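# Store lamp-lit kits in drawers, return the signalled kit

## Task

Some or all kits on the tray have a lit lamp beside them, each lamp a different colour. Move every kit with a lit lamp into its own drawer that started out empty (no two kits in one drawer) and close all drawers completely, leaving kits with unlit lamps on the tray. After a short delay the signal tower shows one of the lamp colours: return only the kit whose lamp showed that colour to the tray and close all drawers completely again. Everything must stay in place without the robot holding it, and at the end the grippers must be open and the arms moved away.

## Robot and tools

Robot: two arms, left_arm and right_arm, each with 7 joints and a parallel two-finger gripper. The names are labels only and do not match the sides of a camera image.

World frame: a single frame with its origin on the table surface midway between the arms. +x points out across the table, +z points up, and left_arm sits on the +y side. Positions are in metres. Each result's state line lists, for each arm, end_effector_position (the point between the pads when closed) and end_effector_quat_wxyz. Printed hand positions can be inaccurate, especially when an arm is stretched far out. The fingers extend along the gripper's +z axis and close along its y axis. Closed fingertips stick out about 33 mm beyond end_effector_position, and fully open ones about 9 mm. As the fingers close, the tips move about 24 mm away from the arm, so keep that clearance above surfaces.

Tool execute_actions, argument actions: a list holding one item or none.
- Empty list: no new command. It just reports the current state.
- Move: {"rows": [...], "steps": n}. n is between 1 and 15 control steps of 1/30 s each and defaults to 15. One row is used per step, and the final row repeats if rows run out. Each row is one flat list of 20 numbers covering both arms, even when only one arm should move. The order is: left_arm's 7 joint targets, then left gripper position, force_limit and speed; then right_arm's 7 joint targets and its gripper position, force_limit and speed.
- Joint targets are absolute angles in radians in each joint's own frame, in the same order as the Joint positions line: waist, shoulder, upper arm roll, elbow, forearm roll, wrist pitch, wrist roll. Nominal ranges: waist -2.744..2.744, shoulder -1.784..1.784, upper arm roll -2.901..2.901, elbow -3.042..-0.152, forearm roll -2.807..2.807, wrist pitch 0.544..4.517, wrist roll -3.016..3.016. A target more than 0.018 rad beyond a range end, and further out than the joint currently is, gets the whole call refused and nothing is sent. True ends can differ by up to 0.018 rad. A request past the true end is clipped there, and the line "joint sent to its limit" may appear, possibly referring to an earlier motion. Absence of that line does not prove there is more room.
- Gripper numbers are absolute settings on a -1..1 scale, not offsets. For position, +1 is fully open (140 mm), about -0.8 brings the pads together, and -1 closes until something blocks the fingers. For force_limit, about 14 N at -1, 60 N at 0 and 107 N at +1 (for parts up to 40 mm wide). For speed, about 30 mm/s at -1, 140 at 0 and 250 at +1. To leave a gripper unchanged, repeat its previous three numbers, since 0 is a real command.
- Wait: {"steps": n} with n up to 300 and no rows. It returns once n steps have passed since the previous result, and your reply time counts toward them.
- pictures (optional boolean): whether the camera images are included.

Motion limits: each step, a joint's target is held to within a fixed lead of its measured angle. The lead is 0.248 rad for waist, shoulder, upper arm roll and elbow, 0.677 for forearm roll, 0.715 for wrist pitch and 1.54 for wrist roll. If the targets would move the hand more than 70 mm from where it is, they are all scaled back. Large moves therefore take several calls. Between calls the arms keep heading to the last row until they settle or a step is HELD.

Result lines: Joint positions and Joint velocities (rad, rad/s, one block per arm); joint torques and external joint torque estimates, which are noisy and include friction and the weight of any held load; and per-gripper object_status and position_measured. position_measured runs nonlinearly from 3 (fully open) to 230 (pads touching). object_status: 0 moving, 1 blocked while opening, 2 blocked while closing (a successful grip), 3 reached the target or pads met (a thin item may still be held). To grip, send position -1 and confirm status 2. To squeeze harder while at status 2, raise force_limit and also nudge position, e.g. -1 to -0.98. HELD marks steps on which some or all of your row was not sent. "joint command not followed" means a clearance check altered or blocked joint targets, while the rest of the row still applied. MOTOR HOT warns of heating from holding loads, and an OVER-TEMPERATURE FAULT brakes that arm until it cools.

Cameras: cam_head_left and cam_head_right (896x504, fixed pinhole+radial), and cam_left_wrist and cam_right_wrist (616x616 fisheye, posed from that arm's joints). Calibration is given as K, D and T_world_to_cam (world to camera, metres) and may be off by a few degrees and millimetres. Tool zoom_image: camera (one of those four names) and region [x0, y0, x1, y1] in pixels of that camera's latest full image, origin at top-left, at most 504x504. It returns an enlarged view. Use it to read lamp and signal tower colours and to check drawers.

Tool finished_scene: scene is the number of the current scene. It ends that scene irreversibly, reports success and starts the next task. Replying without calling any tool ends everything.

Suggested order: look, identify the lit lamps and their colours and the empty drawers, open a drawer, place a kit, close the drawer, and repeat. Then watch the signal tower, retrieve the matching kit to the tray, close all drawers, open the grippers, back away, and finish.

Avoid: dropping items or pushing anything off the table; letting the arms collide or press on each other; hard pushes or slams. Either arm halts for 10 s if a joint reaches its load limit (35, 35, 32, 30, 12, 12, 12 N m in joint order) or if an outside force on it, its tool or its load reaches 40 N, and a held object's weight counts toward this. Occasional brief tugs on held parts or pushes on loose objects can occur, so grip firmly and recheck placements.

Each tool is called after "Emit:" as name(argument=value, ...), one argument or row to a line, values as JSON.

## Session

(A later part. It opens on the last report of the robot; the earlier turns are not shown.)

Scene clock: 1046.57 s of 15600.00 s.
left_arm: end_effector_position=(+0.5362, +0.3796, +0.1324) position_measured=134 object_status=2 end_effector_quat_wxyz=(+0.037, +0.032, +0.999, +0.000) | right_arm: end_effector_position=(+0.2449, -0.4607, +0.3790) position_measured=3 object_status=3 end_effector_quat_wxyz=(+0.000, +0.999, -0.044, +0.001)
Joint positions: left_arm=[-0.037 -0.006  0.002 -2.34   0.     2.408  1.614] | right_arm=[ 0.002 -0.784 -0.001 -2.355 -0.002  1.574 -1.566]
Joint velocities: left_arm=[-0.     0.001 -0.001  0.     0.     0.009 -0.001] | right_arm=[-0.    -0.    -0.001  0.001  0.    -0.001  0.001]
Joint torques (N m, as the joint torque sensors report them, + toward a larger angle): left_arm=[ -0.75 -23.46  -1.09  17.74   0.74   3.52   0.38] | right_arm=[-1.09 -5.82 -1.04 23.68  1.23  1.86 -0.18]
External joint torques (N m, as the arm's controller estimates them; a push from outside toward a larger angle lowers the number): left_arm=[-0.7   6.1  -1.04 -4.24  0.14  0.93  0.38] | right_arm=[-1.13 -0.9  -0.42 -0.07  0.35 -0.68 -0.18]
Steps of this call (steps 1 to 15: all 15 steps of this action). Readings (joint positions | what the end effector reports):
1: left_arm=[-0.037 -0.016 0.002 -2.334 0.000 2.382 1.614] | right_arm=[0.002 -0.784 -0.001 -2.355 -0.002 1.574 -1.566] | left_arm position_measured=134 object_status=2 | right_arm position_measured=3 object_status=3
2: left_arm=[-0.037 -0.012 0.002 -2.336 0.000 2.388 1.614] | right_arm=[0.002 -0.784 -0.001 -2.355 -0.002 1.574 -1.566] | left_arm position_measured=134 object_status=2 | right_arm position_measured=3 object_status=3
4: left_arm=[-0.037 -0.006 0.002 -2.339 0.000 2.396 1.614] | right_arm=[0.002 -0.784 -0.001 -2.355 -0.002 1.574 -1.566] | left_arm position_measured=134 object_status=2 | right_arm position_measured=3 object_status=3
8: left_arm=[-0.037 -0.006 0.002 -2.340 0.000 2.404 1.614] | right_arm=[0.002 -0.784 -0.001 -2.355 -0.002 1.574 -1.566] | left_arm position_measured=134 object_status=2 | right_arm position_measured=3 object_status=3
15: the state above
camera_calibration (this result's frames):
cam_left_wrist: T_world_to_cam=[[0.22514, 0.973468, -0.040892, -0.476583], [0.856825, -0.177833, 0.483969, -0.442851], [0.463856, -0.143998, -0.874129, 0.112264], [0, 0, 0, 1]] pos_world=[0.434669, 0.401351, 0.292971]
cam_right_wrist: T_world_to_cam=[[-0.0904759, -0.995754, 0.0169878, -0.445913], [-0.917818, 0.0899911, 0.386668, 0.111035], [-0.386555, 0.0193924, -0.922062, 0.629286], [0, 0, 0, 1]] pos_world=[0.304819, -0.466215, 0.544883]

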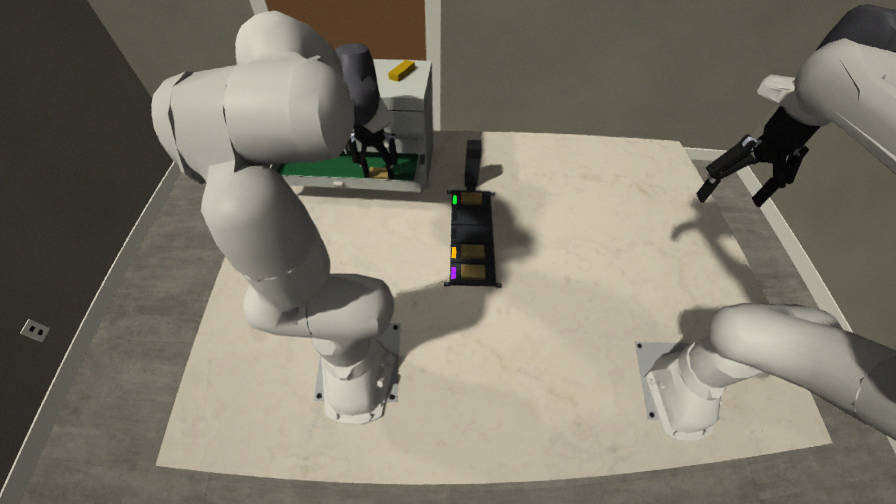

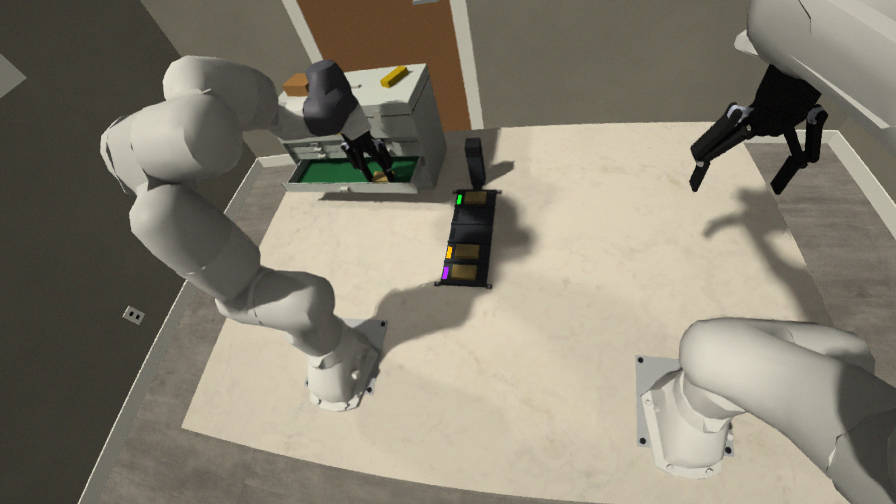

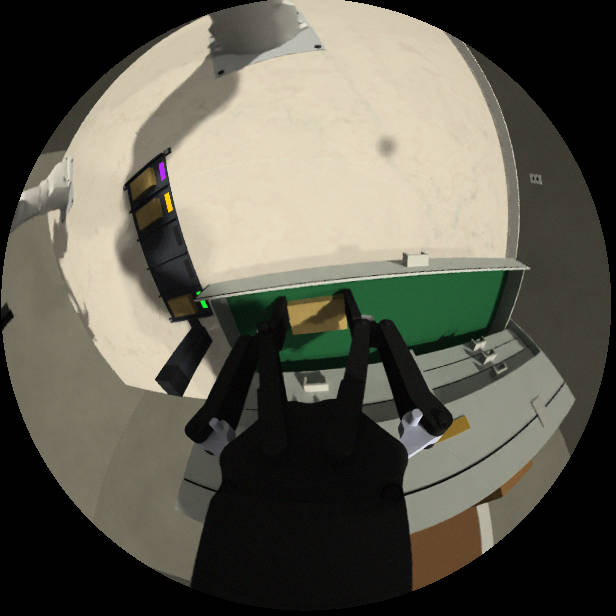

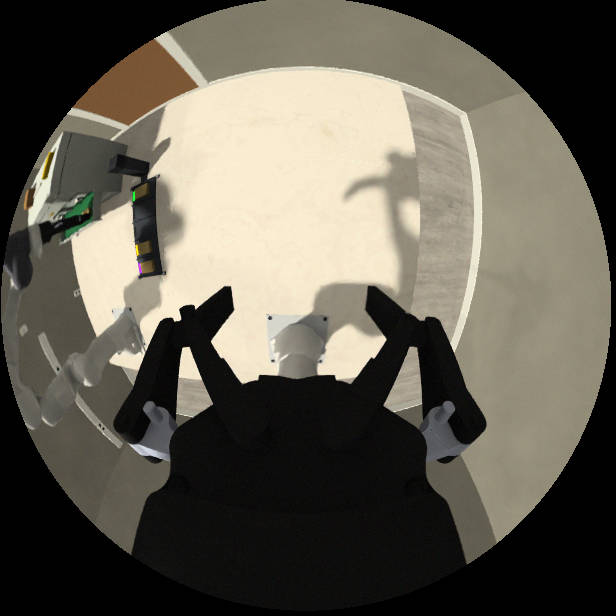

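Emit:
execute_actions(
  actions=[
    {"rows":[[-0.038,-0.008,0,-2.34,0,2.408,1.62,0.2,0,0,0,-0.785,0,-2.356,0,1.571,-1.571,1,0,1]],"steps":12},
  ],
  pictures=false,
)

Emit:
execute_actions(
  actions=[
    {"rows":[[-0.038,-0.07,0,-2.30,0,2.30,1.62,0.2,0,0,0,-0.785,0,-2.356,0,1.571,-1.571,1,0,1]],"steps":12},
  ],
  pictures=false,
)

Emit:
execute_actions(
  actions=[
    {"rows":[[-0.038,-0.2,0,-2.30,0,2.2,1.62,-1,0,1,0,-0.785,0,-2.356,0,1.571,-1.571,1,0,1]],"steps":12},
  ],
  pictures=false,
)

Emit:
execute_actions(
  actions=[
    {"rows":[[0.04,-0.5,0,-2.62,0,2.4,1.62,-1,0,1,0,-0.785,0,-2.356,0,1.571,-1.571,1,0,1]],"steps":15},
  ],
  pictures=false,
)

Emit:
execute_actions(
  actions=[
    {"rows":[[0.04,-0.626,0,-2.849,0,2.572,1.62,-1,0,1,0,-0.785,0,-2.356,0,1.571,-1.571,1,0,1]],"steps":15},
  ],
  pictures=false,
)

Emit:
execute_actions(
  actions=[
    {"rows":[[0.04,-0.4125,0,-2.864,0,2.80,1.62,-1,0,1,0,-0.785,0,-2.356,0,1.571,-1.571,1,0,1]],"steps":15},
  ],
  pictures=false,
)

Emit:
execute_actions(
  actions=[
    {"steps":15},
  ],
)

Scene clock: 1089.07 s of 15600.00 s.
left_arm: end_effector_position=(+0.5367, +0.3795, +0.1331) position_measured=104 object_status=0 end_effector_quat_wxyz=(+0.038, +0.032, +0.999, +0.000) | right_arm: end_effector_position=(+0.2449, -0.4607, +0.3790) position_measured=3 object_status=3 end_effector_quat_wxyz=(+0.000, +0.999, -0.044, +0.001)
Joint positions: left_arm=[-0.037 -0.007  0.002 -2.34   0.     2.409  1.614] | right_arm=[ 0.002 -0.784 -0.001 -2.355 -0.002  1.574 -1.566]
Joint velocities: left_arm=[ 0.     0.002 -0.    -0.003  0.001  0.     0.002] | right_arm=[-0.001  0.     0.    -0.001 -0.001  0.001  0.001]
Joint torques (N m, as the joint torque sensors report them, + toward a larger angle): left_arm=[ -1.06 -30.13  -0.55  21.52   0.79   2.61   0.44] | right_arm=[-1.   -6.07 -1.25 23.18  1.15  1.9  -0.16]
External joint torques (N m, as the arm's controller estimates them; a push from outside toward a larger angle lowers the number): left_arm=[-1.09 -0.8  -0.57 -0.32  0.2   0.04  0.45] | right_arm=[-1.   -1.35 -0.6  -0.39  0.28 -0.62 -0.16]
Steps of this call (steps 1 to 15: the robot went on to your last target; steps 16 to 90: nothing new was sent; then 39.10 s passed at rest; steps 91 to 102: all 12 steps of this action). Readings (joint positions | what the end effector reports):
91: left_arm=[-0.037 -0.006 0.002 -2.340 0.000 2.409 1.614] | right_arm=[0.002 -0.784 -0.001 -2.355 -0.002 1.574 -1.566] | left_arm position_measured=134 object_status=0 | right_arm position_measured=3 object_status=3
92: left_arm=[-0.037 -0.007 0.002 -2.340 0.000 2.409 1.614] | right_arm=[0.002 -0.784 -0.001 -2.355 -0.002 1.574 -1.566] | left_arm position_measured=133 object_status=0 | right_arm position_measured=3 object_status=3
94: left_arm=[-0.037 -0.007 0.002 -2.340 0.000 2.409 1.614] | right_arm=[0.002 -0.784 -0.001 -2.355 -0.002 1.574 -1.566] | left_arm position_measured=113 object_status=0 | right_arm position_measured=3 object_status=3
98: left_arm=[-0.037 -0.007 0.002 -2.340 0.000 2.409 1.614] | right_arm=[0.002 -0.784 -0.001 -2.355 -0.002 1.574 -1.566] | left_arm position_measured=104 object_status=0 | right_arm position_measured=3 object_status=3
102: the state above

Scene clock: 1089.47 s of 15600.00 s.
left_arm: end_effector_position=(+0.5395, +0.3795, +0.1754) position_measured=104 object_status=3 end_effector_quat_wxyz=(+0.044, +0.032, +0.999, +0.000) | right_arm: end_effector_position=(+0.2449, -0.4607, +0.3790) position_measured=3 object_status=3 end_effector_quat_wxyz=(+0.000, +0.999, -0.044, +0.001)
Joint positions: left_arm=[-0.037 -0.071  0.002 -2.299  0.     2.315  1.614] | right_arm=[ 0.002 -0.784 -0.001 -2.355 -0.002  1.574 -1.566]
Joint velocities: left_arm=[-0.001 -0.001  0.    -0.     0.001 -0.064 -0.   ] | right_arm=[-0.001 -0.    -0.001  0.     0.001 -0.001 -0.   ]
Joint torques (N m, as the joint torque sensors report them, + toward a larger angle): left_arm=[ -0.51 -27.35  -0.85  21.84   0.86   2.17   0.29] | right_arm=[-0.94 -6.07 -1.01 23.53  1.17  1.88 -0.15]
External joint torques (N m, as the arm's controller estimates them; a push from outside toward a larger angle lowers the number): left_arm=[-0.54  1.05 -0.81 -1.24  0.2  -0.48  0.29] | right_arm=[-0.93 -1.19 -0.34 -0.19  0.3  -0.66 -0.15]
Steps of this call (steps 1 to 12: all 12 steps of this action). Readings (joint positions | what the end effector reports):
1: left_arm=[-0.037 -0.014 0.002 -2.336 0.000 2.390 1.614] | right_arm=[0.002 -0.784 -0.001 -2.355 -0.002 1.574 -1.566] | left_arm position_measured=104 object_status=0 | right_arm position_measured=3 object_status=3
2: left_arm=[-0.037 -0.028 0.002 -2.328 0.000 2.373 1.614] | right_arm=[0.002 -0.784 -0.001 -2.355 -0.002 1.574 -1.566] | left_arm position_measured=104 object_status=3 | right_arm position_measured=3 object_status=3
4: left_arm=[-0.037 -0.054 0.002 -2.311 0.000 2.351 1.614] | right_arm=[0.002 -0.784 -0.001 -2.355 -0.002 1.574 -1.566] | left_arm position_measured=104 object_status=3 | right_arm position_measured=3 object_status=3
8: left_arm=[-0.037 -0.071 0.002 -2.299 0.000 2.328 1.614] | right_arm=[0.002 -0.784 -0.001 -2.355 -0.002 1.574 -1.566] | left_arm position_measured=104 object_status=3 | right_arm position_measured=3 object_status=3
12: the state above

Scene clock: 1089.87 s of 15600.00 s.
left_arm: end_effector_position=(+0.5261, +0.3797, +0.2320) position_measured=233 object_status=0 end_effector_quat_wxyz=(+0.059, +0.032, +0.998, +0.000) | right_arm: end_effector_position=(+0.2449, -0.4607, +0.3790) position_measured=3 object_status=3 end_effector_quat_wxyz=(+0.000, +0.999, -0.044, +0.001)
Joint positions: left_arm=[-0.037 -0.202  0.002 -2.298  0.     2.215  1.614] | right_arm=[ 0.002 -0.784 -0.001 -2.355 -0.002  1.574 -1.566]
Joint velocities: left_arm=[-0.    -0.001 -0.    -0.014  0.001 -0.069  0.002] | right_arm=[-0.001 -0.001  0.002  0.    -0.    -0.    -0.   ]
Joint torques (N m, as the joint torque sensors report them, + toward a larger angle): left_arm=[ -0.72 -23.44  -0.94  22.33   0.82   2.19   0.43] | right_arm=[-0.71 -5.95 -1.01 23.73  1.17  1.92 -0.14]
External joint torques (N m, as the arm's controller estimates them; a push from outside toward a larger angle lowers the number): left_arm=[-0.69  1.6  -0.71 -2.01  0.1  -0.58  0.43] | right_arm=[-0.74 -1.   -0.42  0.02  0.29 -0.61 -0.14]
Steps of this call (steps 1 to 12: all 12 steps of this action). Readings (joint positions | what the end effector reports):
1: left_arm=[-0.037 -0.090 0.002 -2.306 0.000 2.295 1.614] | right_arm=[0.002 -0.784 -0.001 -2.355 -0.002 1.574 -1.566] | left_arm position_measured=104 object_status=0 | right_arm position_measured=3 object_status=3
2: left_arm=[-0.037 -0.120 0.002 -2.310 0.000 2.276 1.614] | right_arm=[0.002 -0.784 -0.001 -2.355 -0.002 1.574 -1.566] | left_arm position_measured=115 object_status=0 | right_arm position_measured=3 object_status=3
4: left_arm=[-0.037 -0.170 0.002 -2.302 0.000 2.253 1.614] | right_arm=[0.002 -0.784 -0.001 -2.355 -0.002 1.574 -1.566] | left_arm position_measured=142 object_status=0 | right_arm position_measured=3 object_status=3
8: left_arm=[-0.037 -0.201 0.002 -2.295 0.000 2.229 1.614] | right_arm=[0.002 -0.784 -0.001 -2.355 -0.002 1.574 -1.566] | left_arm position_measured=196 object_status=0 | right_arm position_measured=3 object_status=3
12: the state above

Scene clock: 1090.37 s of 15600.00 s.
left_arm: end_effector_position=(+0.4701, +0.4151, +0.2356) position_measured=233 object_status=3 end_effector_quat_wxyz=(+0.132, -0.005, +0.991, +0.006) | right_arm: end_effector_position=(+0.2449, -0.4607, +0.3790) position_measured=3 object_status=3 end_effector_quat_wxyz=(+0.000, +0.999, -0.044, +0.001)
Joint positions: left_arm=[ 0.037 -0.498  0.002 -2.618  0.     2.386  1.614] | right_arm=[ 0.002 -0.784 -0.001 -2.355 -0.002  1.574 -1.566]
Joint velocities: left_arm=[ 0.    -0.004 -0.001 -0.007 -0.     0.058 -0.001] | right_arm=[-0.    -0.001  0.001 -0.    -0.001  0.     0.002]
Joint torques (N m, as the joint torque sensors report them, + toward a larger angle): left_arm=[  1.6  -15.94  -1.73  23.36   0.89   3.69   0.37] | right_arm=[-0.82 -6.3  -1.19 23.67  1.22  1.94 -0.17]
External joint torques (N m, as the arm's controller estimates them; a push from outside toward a larger angle lowers the number): left_arm=[ 1.67 -1.55 -1.18 -0.7   0.19  0.73  0.38] | right_arm=[-0.85 -1.42 -0.56  0.    0.35 -0.59 -0.17]
Steps of this call (steps 1 to 15: all 15 steps of this action). Readings (joint positions | what the end effector reports):
1: left_arm=[-0.023 -0.247 -0.006 -2.361 0.000 2.251 1.614] | right_arm=[0.002 -0.784 -0.001 -2.355 -0.002 1.574 -1.566] | left_arm position_measured=233 object_status=0 | right_arm position_measured=3 object_status=3
2: left_arm=[-0.005 -0.323 -0.006 -2.445 0.000 2.275 1.614] | right_arm=[0.002 -0.784 -0.001 -2.355 -0.002 1.574 -1.566] | left_arm position_measured=233 object_status=0 | right_arm position_measured=3 object_status=3
4: left_arm=[0.022 -0.432 0.000 -2.546 0.000 2.312 1.614] | right_arm=[0.002 -0.784 -0.001 -2.355 -0.002 1.574 -1.566] | left_arm position_measured=233 object_status=3 | right_arm position_measured=3 object_status=3
8: left_arm=[0.036 -0.491 0.002 -2.604 0.000 2.357 1.614] | right_arm=[0.002 -0.784 -0.001 -2.355 -0.002 1.574 -1.566] | left_arm position_measured=233 object_status=3 | right_arm position_measured=3 object_status=3
15: the state above

Scene clock: 1090.87 s of 15600.00 s.
left_arm: end_effector_position=(+0.4347, +0.4131, +0.1982) position_measured=233 object_status=3 end_effector_quat_wxyz=(+0.166, -0.005, +0.986, +0.008) | right_arm: end_effector_position=(+0.2449, -0.4607, +0.3790) position_measured=3 object_status=3 end_effector_quat_wxyz=(+0.000, +0.999, -0.044, +0.001)
Joint positions: left_arm=[ 0.037 -0.624  0.002 -2.847  0.001  2.558  1.614] | right_arm=[ 0.002 -0.784 -0.001 -2.355 -0.002  1.574 -1.566]
Joint velocities: left_arm=[-0.    -0.004  0.    -0.003 -0.001  0.061  0.   ] | right_arm=[-0.001  0.    -0.001 -0.002  0.001  0.001 -0.   ]
Joint torques (N m, as the joint torque sensors report them, + toward a larger angle): left_arm=[  0.51 -10.48  -1.04  20.36   0.61   3.96   0.39] | right_arm=[-0.87 -6.07 -1.24 23.34  1.22  1.89 -0.13]
External joint torques (N m, as the arm's controller estimates them; a push from outside toward a larger angle lowers the number): left_arm=[ 0.48 -0.85 -0.5  -3.05 -0.04  0.9   0.4 ] | right_arm=[-0.88 -1.32 -0.59 -0.21  0.35 -0.62 -0.13]
Steps of this call (steps 1 to 15: all 15 steps of this action). Readings (joint positions | what the end effector reports):
1: left_arm=[0.037 -0.530 0.002 -2.668 0.001 2.424 1.614] | right_arm=[0.002 -0.784 -0.001 -2.355 -0.002 1.574 -1.566] | left_arm position_measured=233 object_status=3 | right_arm position_measured=3 object_status=3
2: left_arm=[0.037 -0.566 0.002 -2.729 0.001 2.449 1.614] | right_arm=[0.002 -0.784 -0.001 -2.355 -0.002 1.574 -1.566] | left_arm position_measured=233 object_status=3 | right_arm position_measured=3 object_status=3
4: left_arm=[0.037 -0.600 0.002 -2.803 0.001 2.485 1.614] | right_arm=[0.002 -0.784 -0.001 -2.355 -0.002 1.574 -1.566] | left_arm position_measured=233 object_status=3 | right_arm position_measured=3 object_status=3
8: left_arm=[0.037 -0.618 0.002 -2.843 0.001 2.528 1.614] | right_arm=[0.002 -0.784 -0.001 -2.355 -0.002 1.574 -1.566] | left_arm position_measured=233 object_status=3 | right_arm position_measured=3 object_status=3
15: the state above

Scene clock: 1091.37 s of 15600.00 s.
left_arm: end_effector_position=(+0.4529, +0.4141, +0.1398) position_measured=233 object_status=3 end_effector_quat_wxyz=(+0.165, -0.005, +0.986, +0.008) | right_arm: end_effector_position=(+0.2449, -0.4607, +0.3790) position_measured=3 object_status=3 end_effector_quat_wxyz=(+0.000, +0.999, -0.044, +0.001)
Joint positions: left_arm=[ 0.038 -0.415  0.002 -2.865  0.001  2.783  1.614] | right_arm=[ 0.002 -0.784 -0.001 -2.355 -0.002  1.574 -1.566]
Joint velocities: left_arm=[-0.001  0.001  0.     0.002  0.     0.077  0.   ] | right_arm=[ 0.    -0.002 -0.001 -0.    -0.001  0.     0.   ]
Joint torques (N m, as the joint torque sensors report them, + toward a larger angle): left_arm=[  0.65 -13.24  -1.27  21.88   0.6    3.84   0.32] | right_arm=[-0.68 -6.02 -1.49 23.55  1.14  1.91 -0.16]
External joint torques (N m, as the arm's controller estimates them; a push from outside toward a larger angle lowers the number): left_arm=[ 0.65  0.91 -0.87  0.99  0.07  0.82  0.33] | right_arm=[-0.68 -1.11 -0.82 -0.14  0.27 -0.62 -0.16]
Steps of this call (steps 1 to 15: all 15 steps of this action). Readings (joint positions | what the end effector reports):
1: left_arm=[0.038 -0.587 0.002 -2.842 0.001 2.601 1.614] | right_arm=[0.002 -0.784 -0.001 -2.355 -0.002 1.574 -1.566] | left_arm position_measured=233 object_status=3 | right_arm position_measured=3 object_status=3
2: left_arm=[0.038 -0.530 0.002 -2.842 0.001 2.639 1.614] | right_arm=[0.002 -0.784 -0.001 -2.355 -0.002 1.574 -1.566] | left_arm position_measured=233 object_status=3 | right_arm position_measured=3 object_status=3
4: left_arm=[0.038 -0.455 0.002 -2.858 0.001 2.688 1.614] | right_arm=[0.002 -0.784 -0.001 -2.355 -0.002 1.574 -1.566] | left_arm position_measured=233 object_status=3 | right_arm position_measured=3 object_status=3
8: left_arm=[0.038 -0.416 0.002 -2.867 0.001 2.744 1.614] | right_arm=[0.002 -0.784 -0.001 -2.355 -0.002 1.574 -1.566] | left_arm position_measured=233 object_status=3 | right_arm position_measured=3 object_status=3
15: the state above

Scene clock: 1091.87 s of 15600.00 s.
left_arm: end_effector_position=(+0.4562, +0.4143, +0.1420) position_measured=233 object_status=3 end_effector_quat_wxyz=(+0.171, -0.005, +0.985, +0.008) | right_arm: end_effector_position=(+0.2449, -0.4607, +0.3790) position_measured=3 object_status=3 end_effector_quat_wxyz=(+0.000, +0.999, -0.044, +0.001)
Joint positions: left_arm=[ 0.038 -0.415  0.002 -2.865  0.001  2.795  1.614] | right_arm=[ 0.002 -0.784 -0.001 -2.355 -0.002  1.574 -1.566]
Joint velocities: left_arm=[-0.     0.001 -0.002 -0.001 -0.     0.003  0.   ] | right_arm=[ 0.001  0.001 -0.001 -0.002  0.     0.     0.001]
Joint torques (N m, as the joint torque sensors report them, + toward a larger angle): left_arm=[  0.25 -12.96  -1.43  21.92   0.56   3.85   0.3 ] | right_arm=[-0.88 -6.01 -0.88 23.78  1.19  1.91 -0.18]
External joint torques (N m, as the arm's controller estimates them; a push from outside toward a larger angle lowers the number): left_arm=[ 0.32  1.29 -0.97  0.88  0.03  0.76  0.3 ] | right_arm=[-0.94 -1.25 -0.27  0.19  0.31 -0.62 -0.18]
Steps of this call (steps 1 to 15: the robot went on to your last target). Readings (joint positions | what the end effector reports):
1: left_arm=[0.038 -0.415 0.002 -2.865 0.001 2.786 1.614] | right_arm=[0.002 -0.784 -0.001 -2.355 -0.002 1.574 -1.566] | left_arm position_measured=233 object_status=3 | right_arm position_measured=3 object_status=3
2: left_arm=[0.038 -0.415 0.002 -2.865 0.001 2.787 1.614] | right_arm=[0.002 -0.784 -0.001 -2.355 -0.002 1.574 -1.566] | left_arm position_measured=233 object_status=3 | right_arm position_measured=3 object_status=3
4: left_arm=[0.038 -0.415 0.002 -2.865 0.001 2.790 1.614] | right_arm=[0.002 -0.784 -0.001 -2.355 -0.002 1.574 -1.566] | left_arm position_measured=233 object_status=3 | right_arm position_measured=3 object_status=3
8: left_arm=[0.038 -0.415 0.002 -2.865 0.001 2.793 1.614] | right_arm=[0.002 -0.784 -0.001 -2.355 -0.002 1.574 -1.566] | left_arm position_measured=233 object_status=3 | right_arm position_measured=3 object_status=3
15: the state above
camera_calibration (this result's frames):
cam_left_wrist: T_world_to_cam=[[0.156219, 0.987608, 0.0150459, -0.474372], [0.707057, -0.122452, 0.696474, -0.357581], [0.689685, -0.0981638, -0.717425, 0.01852], [0, 0, 0, 1]] pos_world=[0.314163, 0.426525, 0.26947]
cam_right_wrist: T_world_to_cam=[[-0.0904769, -0.995754, 0.0169905, -0.445914], [-0.917815, 0.089993, 0.386675, 0.11103], [-0.386562, 0.0193911, -0.922059, 0.629283], [0, 0, 0, 1]] pos_world=[0.304818, -0.466215, 0.54488]

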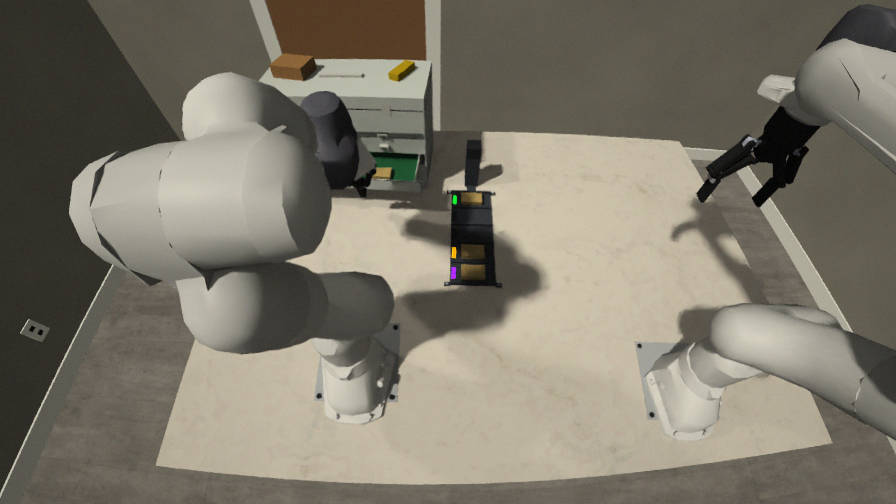

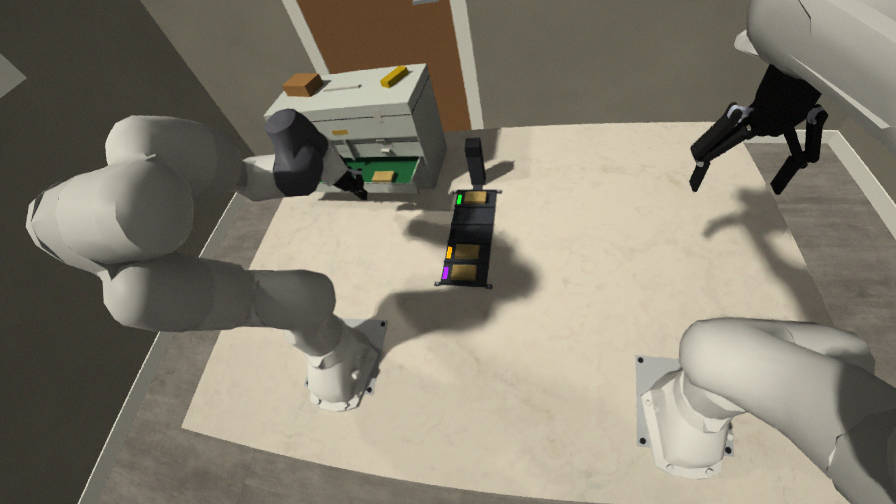

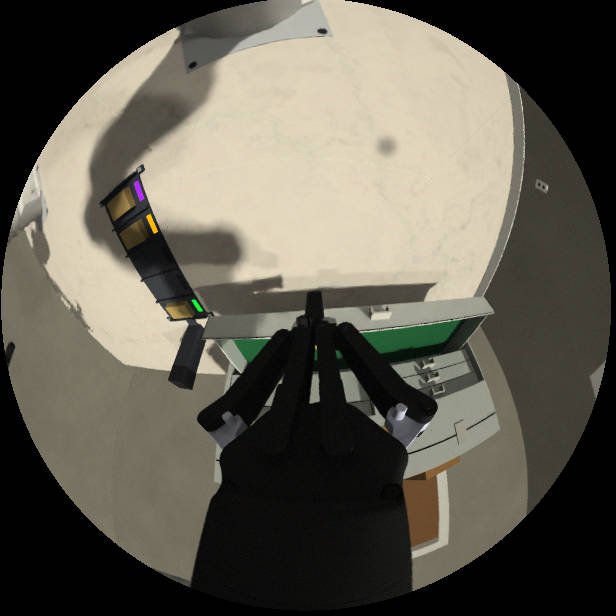

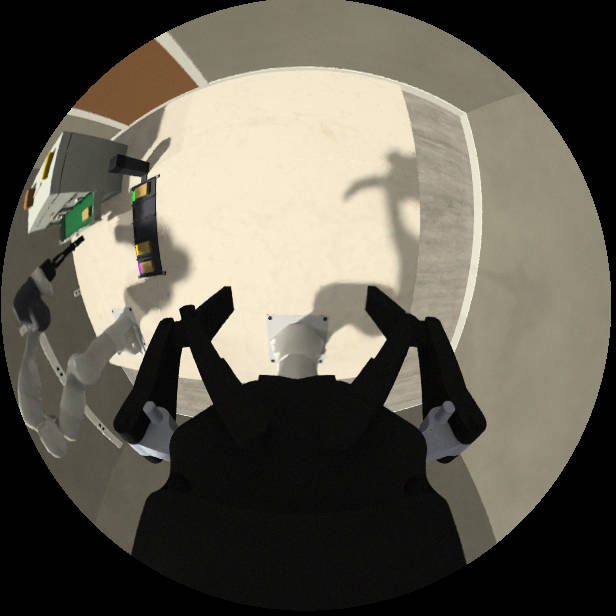

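Emit:
execute_actions(
  actions=[
    {"rows":[[0.04,-0.36,0,-2.866,0,2.95,1.62,-1,0,1,0,-0.785,0,-2.356,0,1.571,-1.571,1,0,1]],"steps":10},
  ],
  pictures=false,
)

Emit:
execute_actions(
  actions=[
    {"rows":[[0.04,-0.30,0,-2.867,0,3.08,1.62,-1,0,1,0,-0.785,0,-2.356,0,1.571,-1.571,1,0,1]],"steps":10},
  ],
  pictures=false,
)

Emit:
execute_actions(
  actions=[
    {"rows":[[0.04,-0.24,0,-2.869,0,3.205,1.62,-1,0,1,0,-0.785,0,-2.356,0,1.571,-1.571,1,0,1]],"steps":10},
  ],
  pictures=false,
)

Emit:
execute_actions(
  actions=[
    {"rows":[[0.04,-0.18,0,-2.87,0,3.32,1.62,-1,0,1,0,-0.785,0,-2.356,0,1.571,-1.571,1,0,1]],"steps":15},
  ],
)

Scene clock: 1101.93 s of 15600.00 s.
left_arm: end_effector_position=(+0.4773, +0.4155, +0.1410) position_measured=233 object_status=3 end_effector_quat_wxyz=(+0.205, -0.005, +0.979, +0.010) | right_arm: end_effector_position=(+0.2449, -0.4607, +0.3790) position_measured=3 object_status=3 end_effector_quat_wxyz=(+0.000, +0.999, -0.044, +0.001)
Joint positions: left_arm=[ 0.038 -0.361  0.002 -2.868  0.001  2.92   1.614] | right_arm=[ 0.002 -0.784 -0.001 -2.355 -0.002  1.574 -1.566]
Joint velocities: left_arm=[-0.002  0.015 -0.001 -0.015  0.     0.093  0.002] | right_arm=[ 0.    -0.     0.001  0.    -0.001  0.    -0.001]
Joint torques (N m, as the joint torque sensors report them, + toward a larger angle): left_arm=[  0.7  -15.8   -1.2   21.89   0.49   5.59   0.46] | right_arm=[-0.52 -6.24 -0.81 23.45  1.22  1.92 -0.17]
External joint torques (N m, as the arm's controller estimates them; a push from outside toward a larger angle lowers the number): left_arm=[ 0.73  0.34 -0.83  0.85 -0.01  2.23  0.47] | right_arm=[-0.55 -1.35 -0.18 -0.26  0.34 -0.61 -0.17]
Steps of this call (steps 1 to 15: the robot went on to your last target; steps 16 to 90: nothing new was sent; then 6.73 s passed at rest; steps 91 to 100: all 10 steps of this action). Readings (joint positions | what the end effector reports):
91: left_arm=[0.038 -0.404 0.002 -2.865 0.001 2.821 1.614] | right_arm=[0.002 -0.784 -0.001 -2.355 -0.002 1.574 -1.566] | left_arm position_measured=233 object_status=3 | right_arm position_measured=3 object_status=3
92: left_arm=[0.038 -0.390 0.002 -2.864 0.001 2.844 1.614] | right_arm=[0.002 -0.784 -0.001 -2.355 -0.002 1.574 -1.566] | left_arm position_measured=233 object_status=3 | right_arm position_measured=3 object_status=3
94: left_arm=[0.038 -0.372 0.002 -2.865 0.001 2.877 1.614] | right_arm=[0.002 -0.784 -0.001 -2.355 -0.002 1.574 -1.566] | left_arm position_measured=233 object_status=3 | right_arm position_measured=3 object_status=3
98: left_arm=[0.038 -0.363 0.002 -2.866 0.001 2.913 1.614] | right_arm=[0.002 -0.784 -0.001 -2.355 -0.002 1.574 -1.566] | left_arm position_measured=233 object_status=3 | right_arm position_measured=3 object_status=3
100: the state above

Scene clock: 1102.27 s of 15600.00 s.
left_arm: end_effector_position=(+0.4935, +0.4160, +0.1353) position_measured=233 object_status=3 end_effector_quat_wxyz=(+0.232, -0.004, +0.973, +0.011) | right_arm: end_effector_position=(+0.2449, -0.4607, +0.3790) position_measured=3 object_status=3 end_effector_quat_wxyz=(+0.000, +0.999, -0.044, +0.001)
Joint positions: left_arm=[ 0.038 -0.298  0.001 -2.873  0.001  3.044  1.614] | right_arm=[ 0.002 -0.784 -0.001 -2.355 -0.002  1.574 -1.566]
Joint velocities: left_arm=[-0.001  0.018 -0.001 -0.012 -0.002  0.101 -0.   ] | right_arm=[-0.001 -0.     0.001  0.001  0.     0.    -0.   ]
Joint torques (N m, as the joint torque sensors report them, + toward a larger angle): left_arm=[  0.77 -19.17   0.36  23.35   0.5    6.45   0.34] | right_arm=[-0.75 -6.01 -0.87 23.37  1.16  1.94 -0.16]
External joint torques (N m, as the arm's controller estimates them; a push from outside toward a larger angle lowers the number): left_arm=[ 0.77 -1.87  0.64  3.5   0.06  3.15  0.35] | right_arm=[-0.74 -1.16 -0.2  -0.31  0.28 -0.59 -0.16]
Steps of this call (steps 1 to 10: all 10 steps of this action). Readings (joint positions | what the end effector reports):
1: left_arm=[0.038 -0.349 0.001 -2.869 0.001 2.944 1.614] | right_arm=[0.002 -0.784 -0.001 -2.355 -0.002 1.574 -1.566] | left_arm position_measured=233 object_status=3 | right_arm position_measured=3 object_status=3
2: left_arm=[0.038 -0.332 0.001 -2.869 0.001 2.967 1.614] | right_arm=[0.002 -0.784 -0.001 -2.355 -0.002 1.574 -1.566] | left_arm position_measured=233 object_status=3 | right_arm position_measured=3 object_status=3
4: left_arm=[0.038 -0.313 0.001 -2.869 0.001 3.001 1.614] | right_arm=[0.002 -0.784 -0.001 -2.355 -0.002 1.574 -1.566] | left_arm position_measured=233 object_status=3 | right_arm position_measured=3 object_status=3
8: left_arm=[0.038 -0.300 0.001 -2.872 0.001 3.035 1.614] | right_arm=[0.002 -0.784 -0.001 -2.355 -0.002 1.574 -1.566] | left_arm position_measured=233 object_status=3 | right_arm position_measured=3 object_status=3
10: the state above

Scene clock: 1102.60 s of 15600.00 s.
left_arm: end_effector_position=(+0.5095, +0.4168, +0.1328) position_measured=233 object_status=3 end_effector_quat_wxyz=(+0.262, -0.004, +0.965, +0.013) | right_arm: end_effector_position=(+0.2449, -0.4607, +0.3790) position_measured=3 object_status=3 end_effector_quat_wxyz=(+0.000, +0.999, -0.044, +0.001)
Joint positions: left_arm=[ 0.038 -0.238  0.001 -2.876  0.001  3.168  1.614] | right_arm=[ 0.002 -0.784 -0.001 -2.355 -0.002  1.574 -1.566]
Joint velocities: left_arm=[-0.002  0.016  0.001 -0.003  0.     0.108 -0.001] | right_arm=[ 0.    -0.001 -0.001  0.001 -0.     0.    -0.003]
Joint torques (N m, as the joint torque sensors report them, + toward a larger angle): left_arm=[  0.86 -19.24  -0.41  21.82   0.42   6.47   0.35] | right_arm=[-0.44 -6.05 -1.36 23.32  1.18  1.87 -0.15]
External joint torques (N m, as the arm's controller estimates them; a push from outside toward a larger angle lowers the number): left_arm=[ 0.83 -0.89 -0.22  2.96  0.03  3.14  0.36] | right_arm=[-0.39 -1.16 -0.62 -0.39  0.32 -0.67 -0.15]
Steps of this call (steps 1 to 10: all 10 steps of this action). Readings (joint positions | what the end effector reports):
1: left_arm=[0.038 -0.286 0.001 -2.873 0.001 3.067 1.614] | right_arm=[0.002 -0.784 -0.001 -2.355 -0.002 1.574 -1.566] | left_arm position_measured=233 object_status=3 | right_arm position_measured=3 object_status=3
2: left_arm=[0.038 -0.270 0.001 -2.873 0.001 3.090 1.614] | right_arm=[0.002 -0.784 -0.001 -2.355 -0.002 1.574 -1.566] | left_arm position_measured=233 object_status=3 | right_arm position_measured=3 object_status=3
4: left_arm=[0.038 -0.252 0.001 -2.873 0.001 3.125 1.614] | right_arm=[0.002 -0.784 -0.001 -2.355 -0.002 1.574 -1.566] | left_arm position_measured=233 object_status=3 | right_arm position_measured=3 object_status=3
8: left_arm=[0.038 -0.240 0.001 -2.875 0.001 3.159 1.614] | right_arm=[0.002 -0.784 -0.001 -2.355 -0.002 1.574 -1.566] | left_arm position_measured=233 object_status=3 | right_arm position_measured=3 object_status=3
10: the state above

Scene clock: 1103.10 s of 15600.00 s.
left_arm: end_effector_position=(+0.5251, +0.4176, +0.1324) position_measured=233 object_status=3 end_effector_quat_wxyz=(+0.293, -0.004, +0.956, +0.014) | right_arm: end_effector_position=(+0.2449, -0.4607, +0.3790) position_measured=3 object_status=3 end_effector_quat_wxyz=(+0.000, +0.999, -0.044, +0.001)
Joint positions: left_arm=[ 0.038 -0.177  0.001 -2.877  0.001  3.295  1.615] | right_arm=[ 0.002 -0.784 -0.001 -2.355 -0.002  1.574 -1.566]
Joint velocities: left_arm=[0.001 0.001 0.001 0.001 0.    0.039 0.   ] | right_arm=[ 0.001 -0.001 -0.001  0.    -0.     0.     0.001]
Joint torques (N m, as the joint torque sensors report them, + toward a larger angle): left_arm=[  0.91 -20.6   -0.49  21.04   0.44   6.46   0.37] | right_arm=[-0.6  -5.87 -0.93 23.88  1.21  1.87 -0.18]
External joint torques (N m, as the arm's controller estimates them; a push from outside toward a larger angle lowers the number): left_arm=[ 0.89 -1.25 -0.35  3.27  0.09  3.09  0.38] | right_arm=[-0.61 -1.03 -0.28  0.23  0.33 -0.65 -0.18]
Steps of this call (steps 1 to 15: all 15 steps of this action). Readings (joint positions | what the end effector reports):
1: left_arm=[0.038 -0.226 0.001 -2.875 0.001 3.189 1.614] | right_arm=[0.002 -0.784 -0.001 -2.355 -0.002 1.574 -1.566] | left_arm position_measured=233 object_status=3 | right_arm position_measured=3 object_status=3
2: left_arm=[0.038 -0.210 0.001 -2.875 0.001 3.212 1.614] | right_arm=[0.002 -0.784 -0.001 -2.355 -0.002 1.574 -1.566] | left_arm position_measured=233 object_status=3 | right_arm position_measured=3 object_status=3
4: left_arm=[0.038 -0.192 0.001 -2.874 0.001 3.245 1.614] | right_arm=[0.002 -0.784 -0.001 -2.355 -0.002 1.574 -1.566] | left_arm position_measured=233 object_status=3 | right_arm position_measured=3 object_status=3
8: left_arm=[0.038 -0.180 0.001 -2.876 0.001 3.276 1.615] | right_arm=[0.002 -0.784 -0.001 -2.355 -0.002 1.574 -1.566] | left_arm position_measured=233 object_status=3 | right_arm position_measured=3 object_status=3
15: the state above
camera_calibration (this result's frames):
cam_left_wrist: T_world_to_cam=[[0.147505, 0.986786, 0.0670512, -0.490157], [0.512398, -0.134227, 0.848193, -0.312216], [0.845985, -0.0907557, -0.525426, -0.146116], [0, 0, 0, 1]] pos_world=[0.355891, 0.428511, 0.220912]
cam_right_wrist: T_world_to_cam=[[-0.0904789, -0.995753, 0.0169928, -0.445915], [-0.917813, 0.0899956, 0.386679, 0.111029], [-0.386566, 0.01939, -0.922058, 0.629281], [0, 0, 0, 1]] pos_world=[0.304817, -0.466215, 0.544878]

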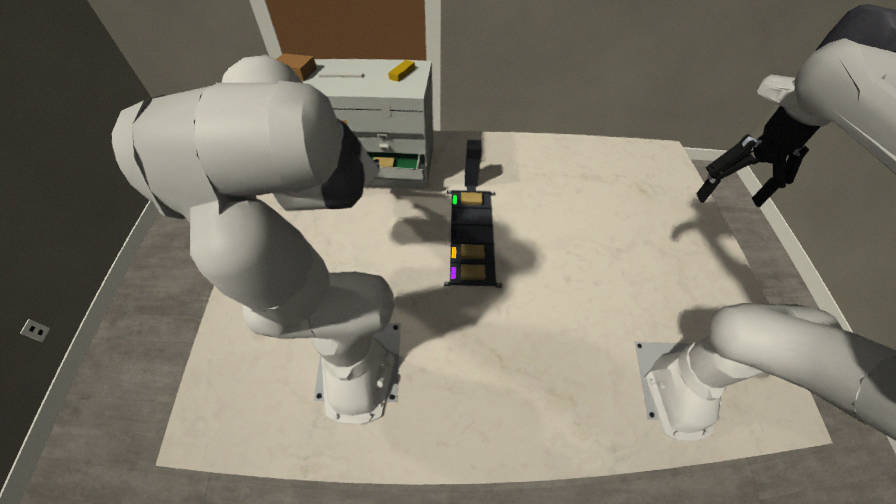

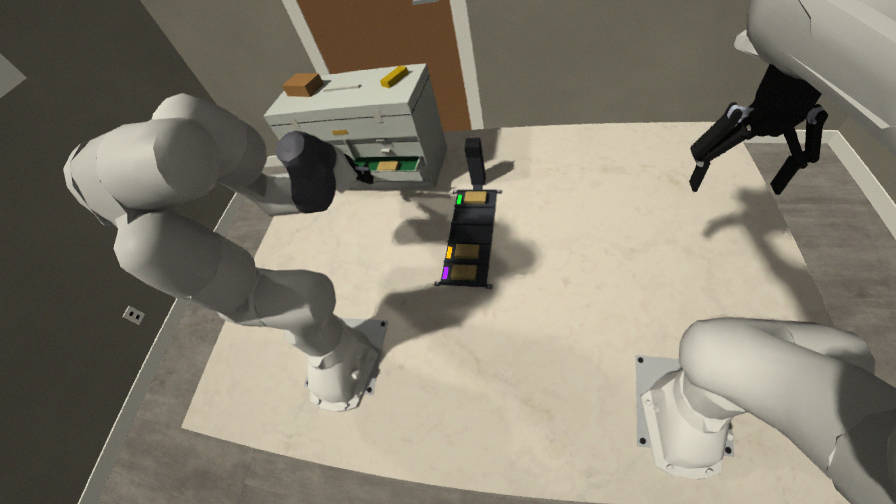

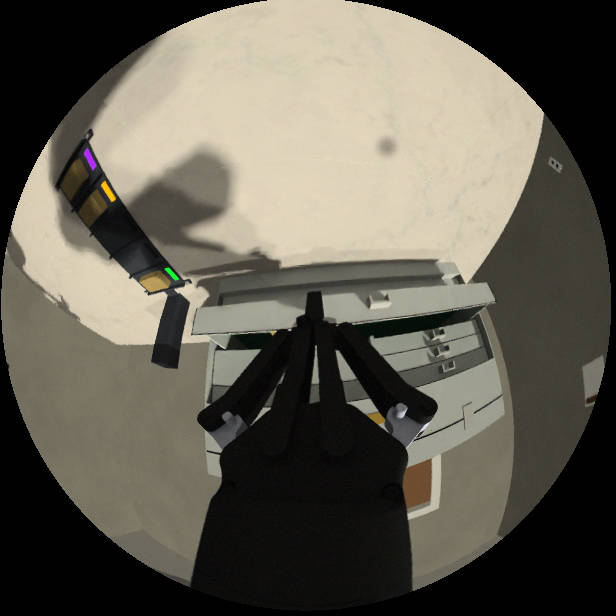

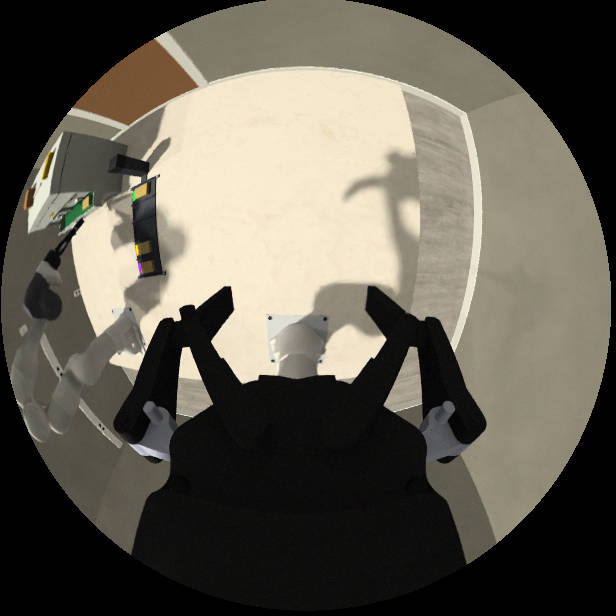

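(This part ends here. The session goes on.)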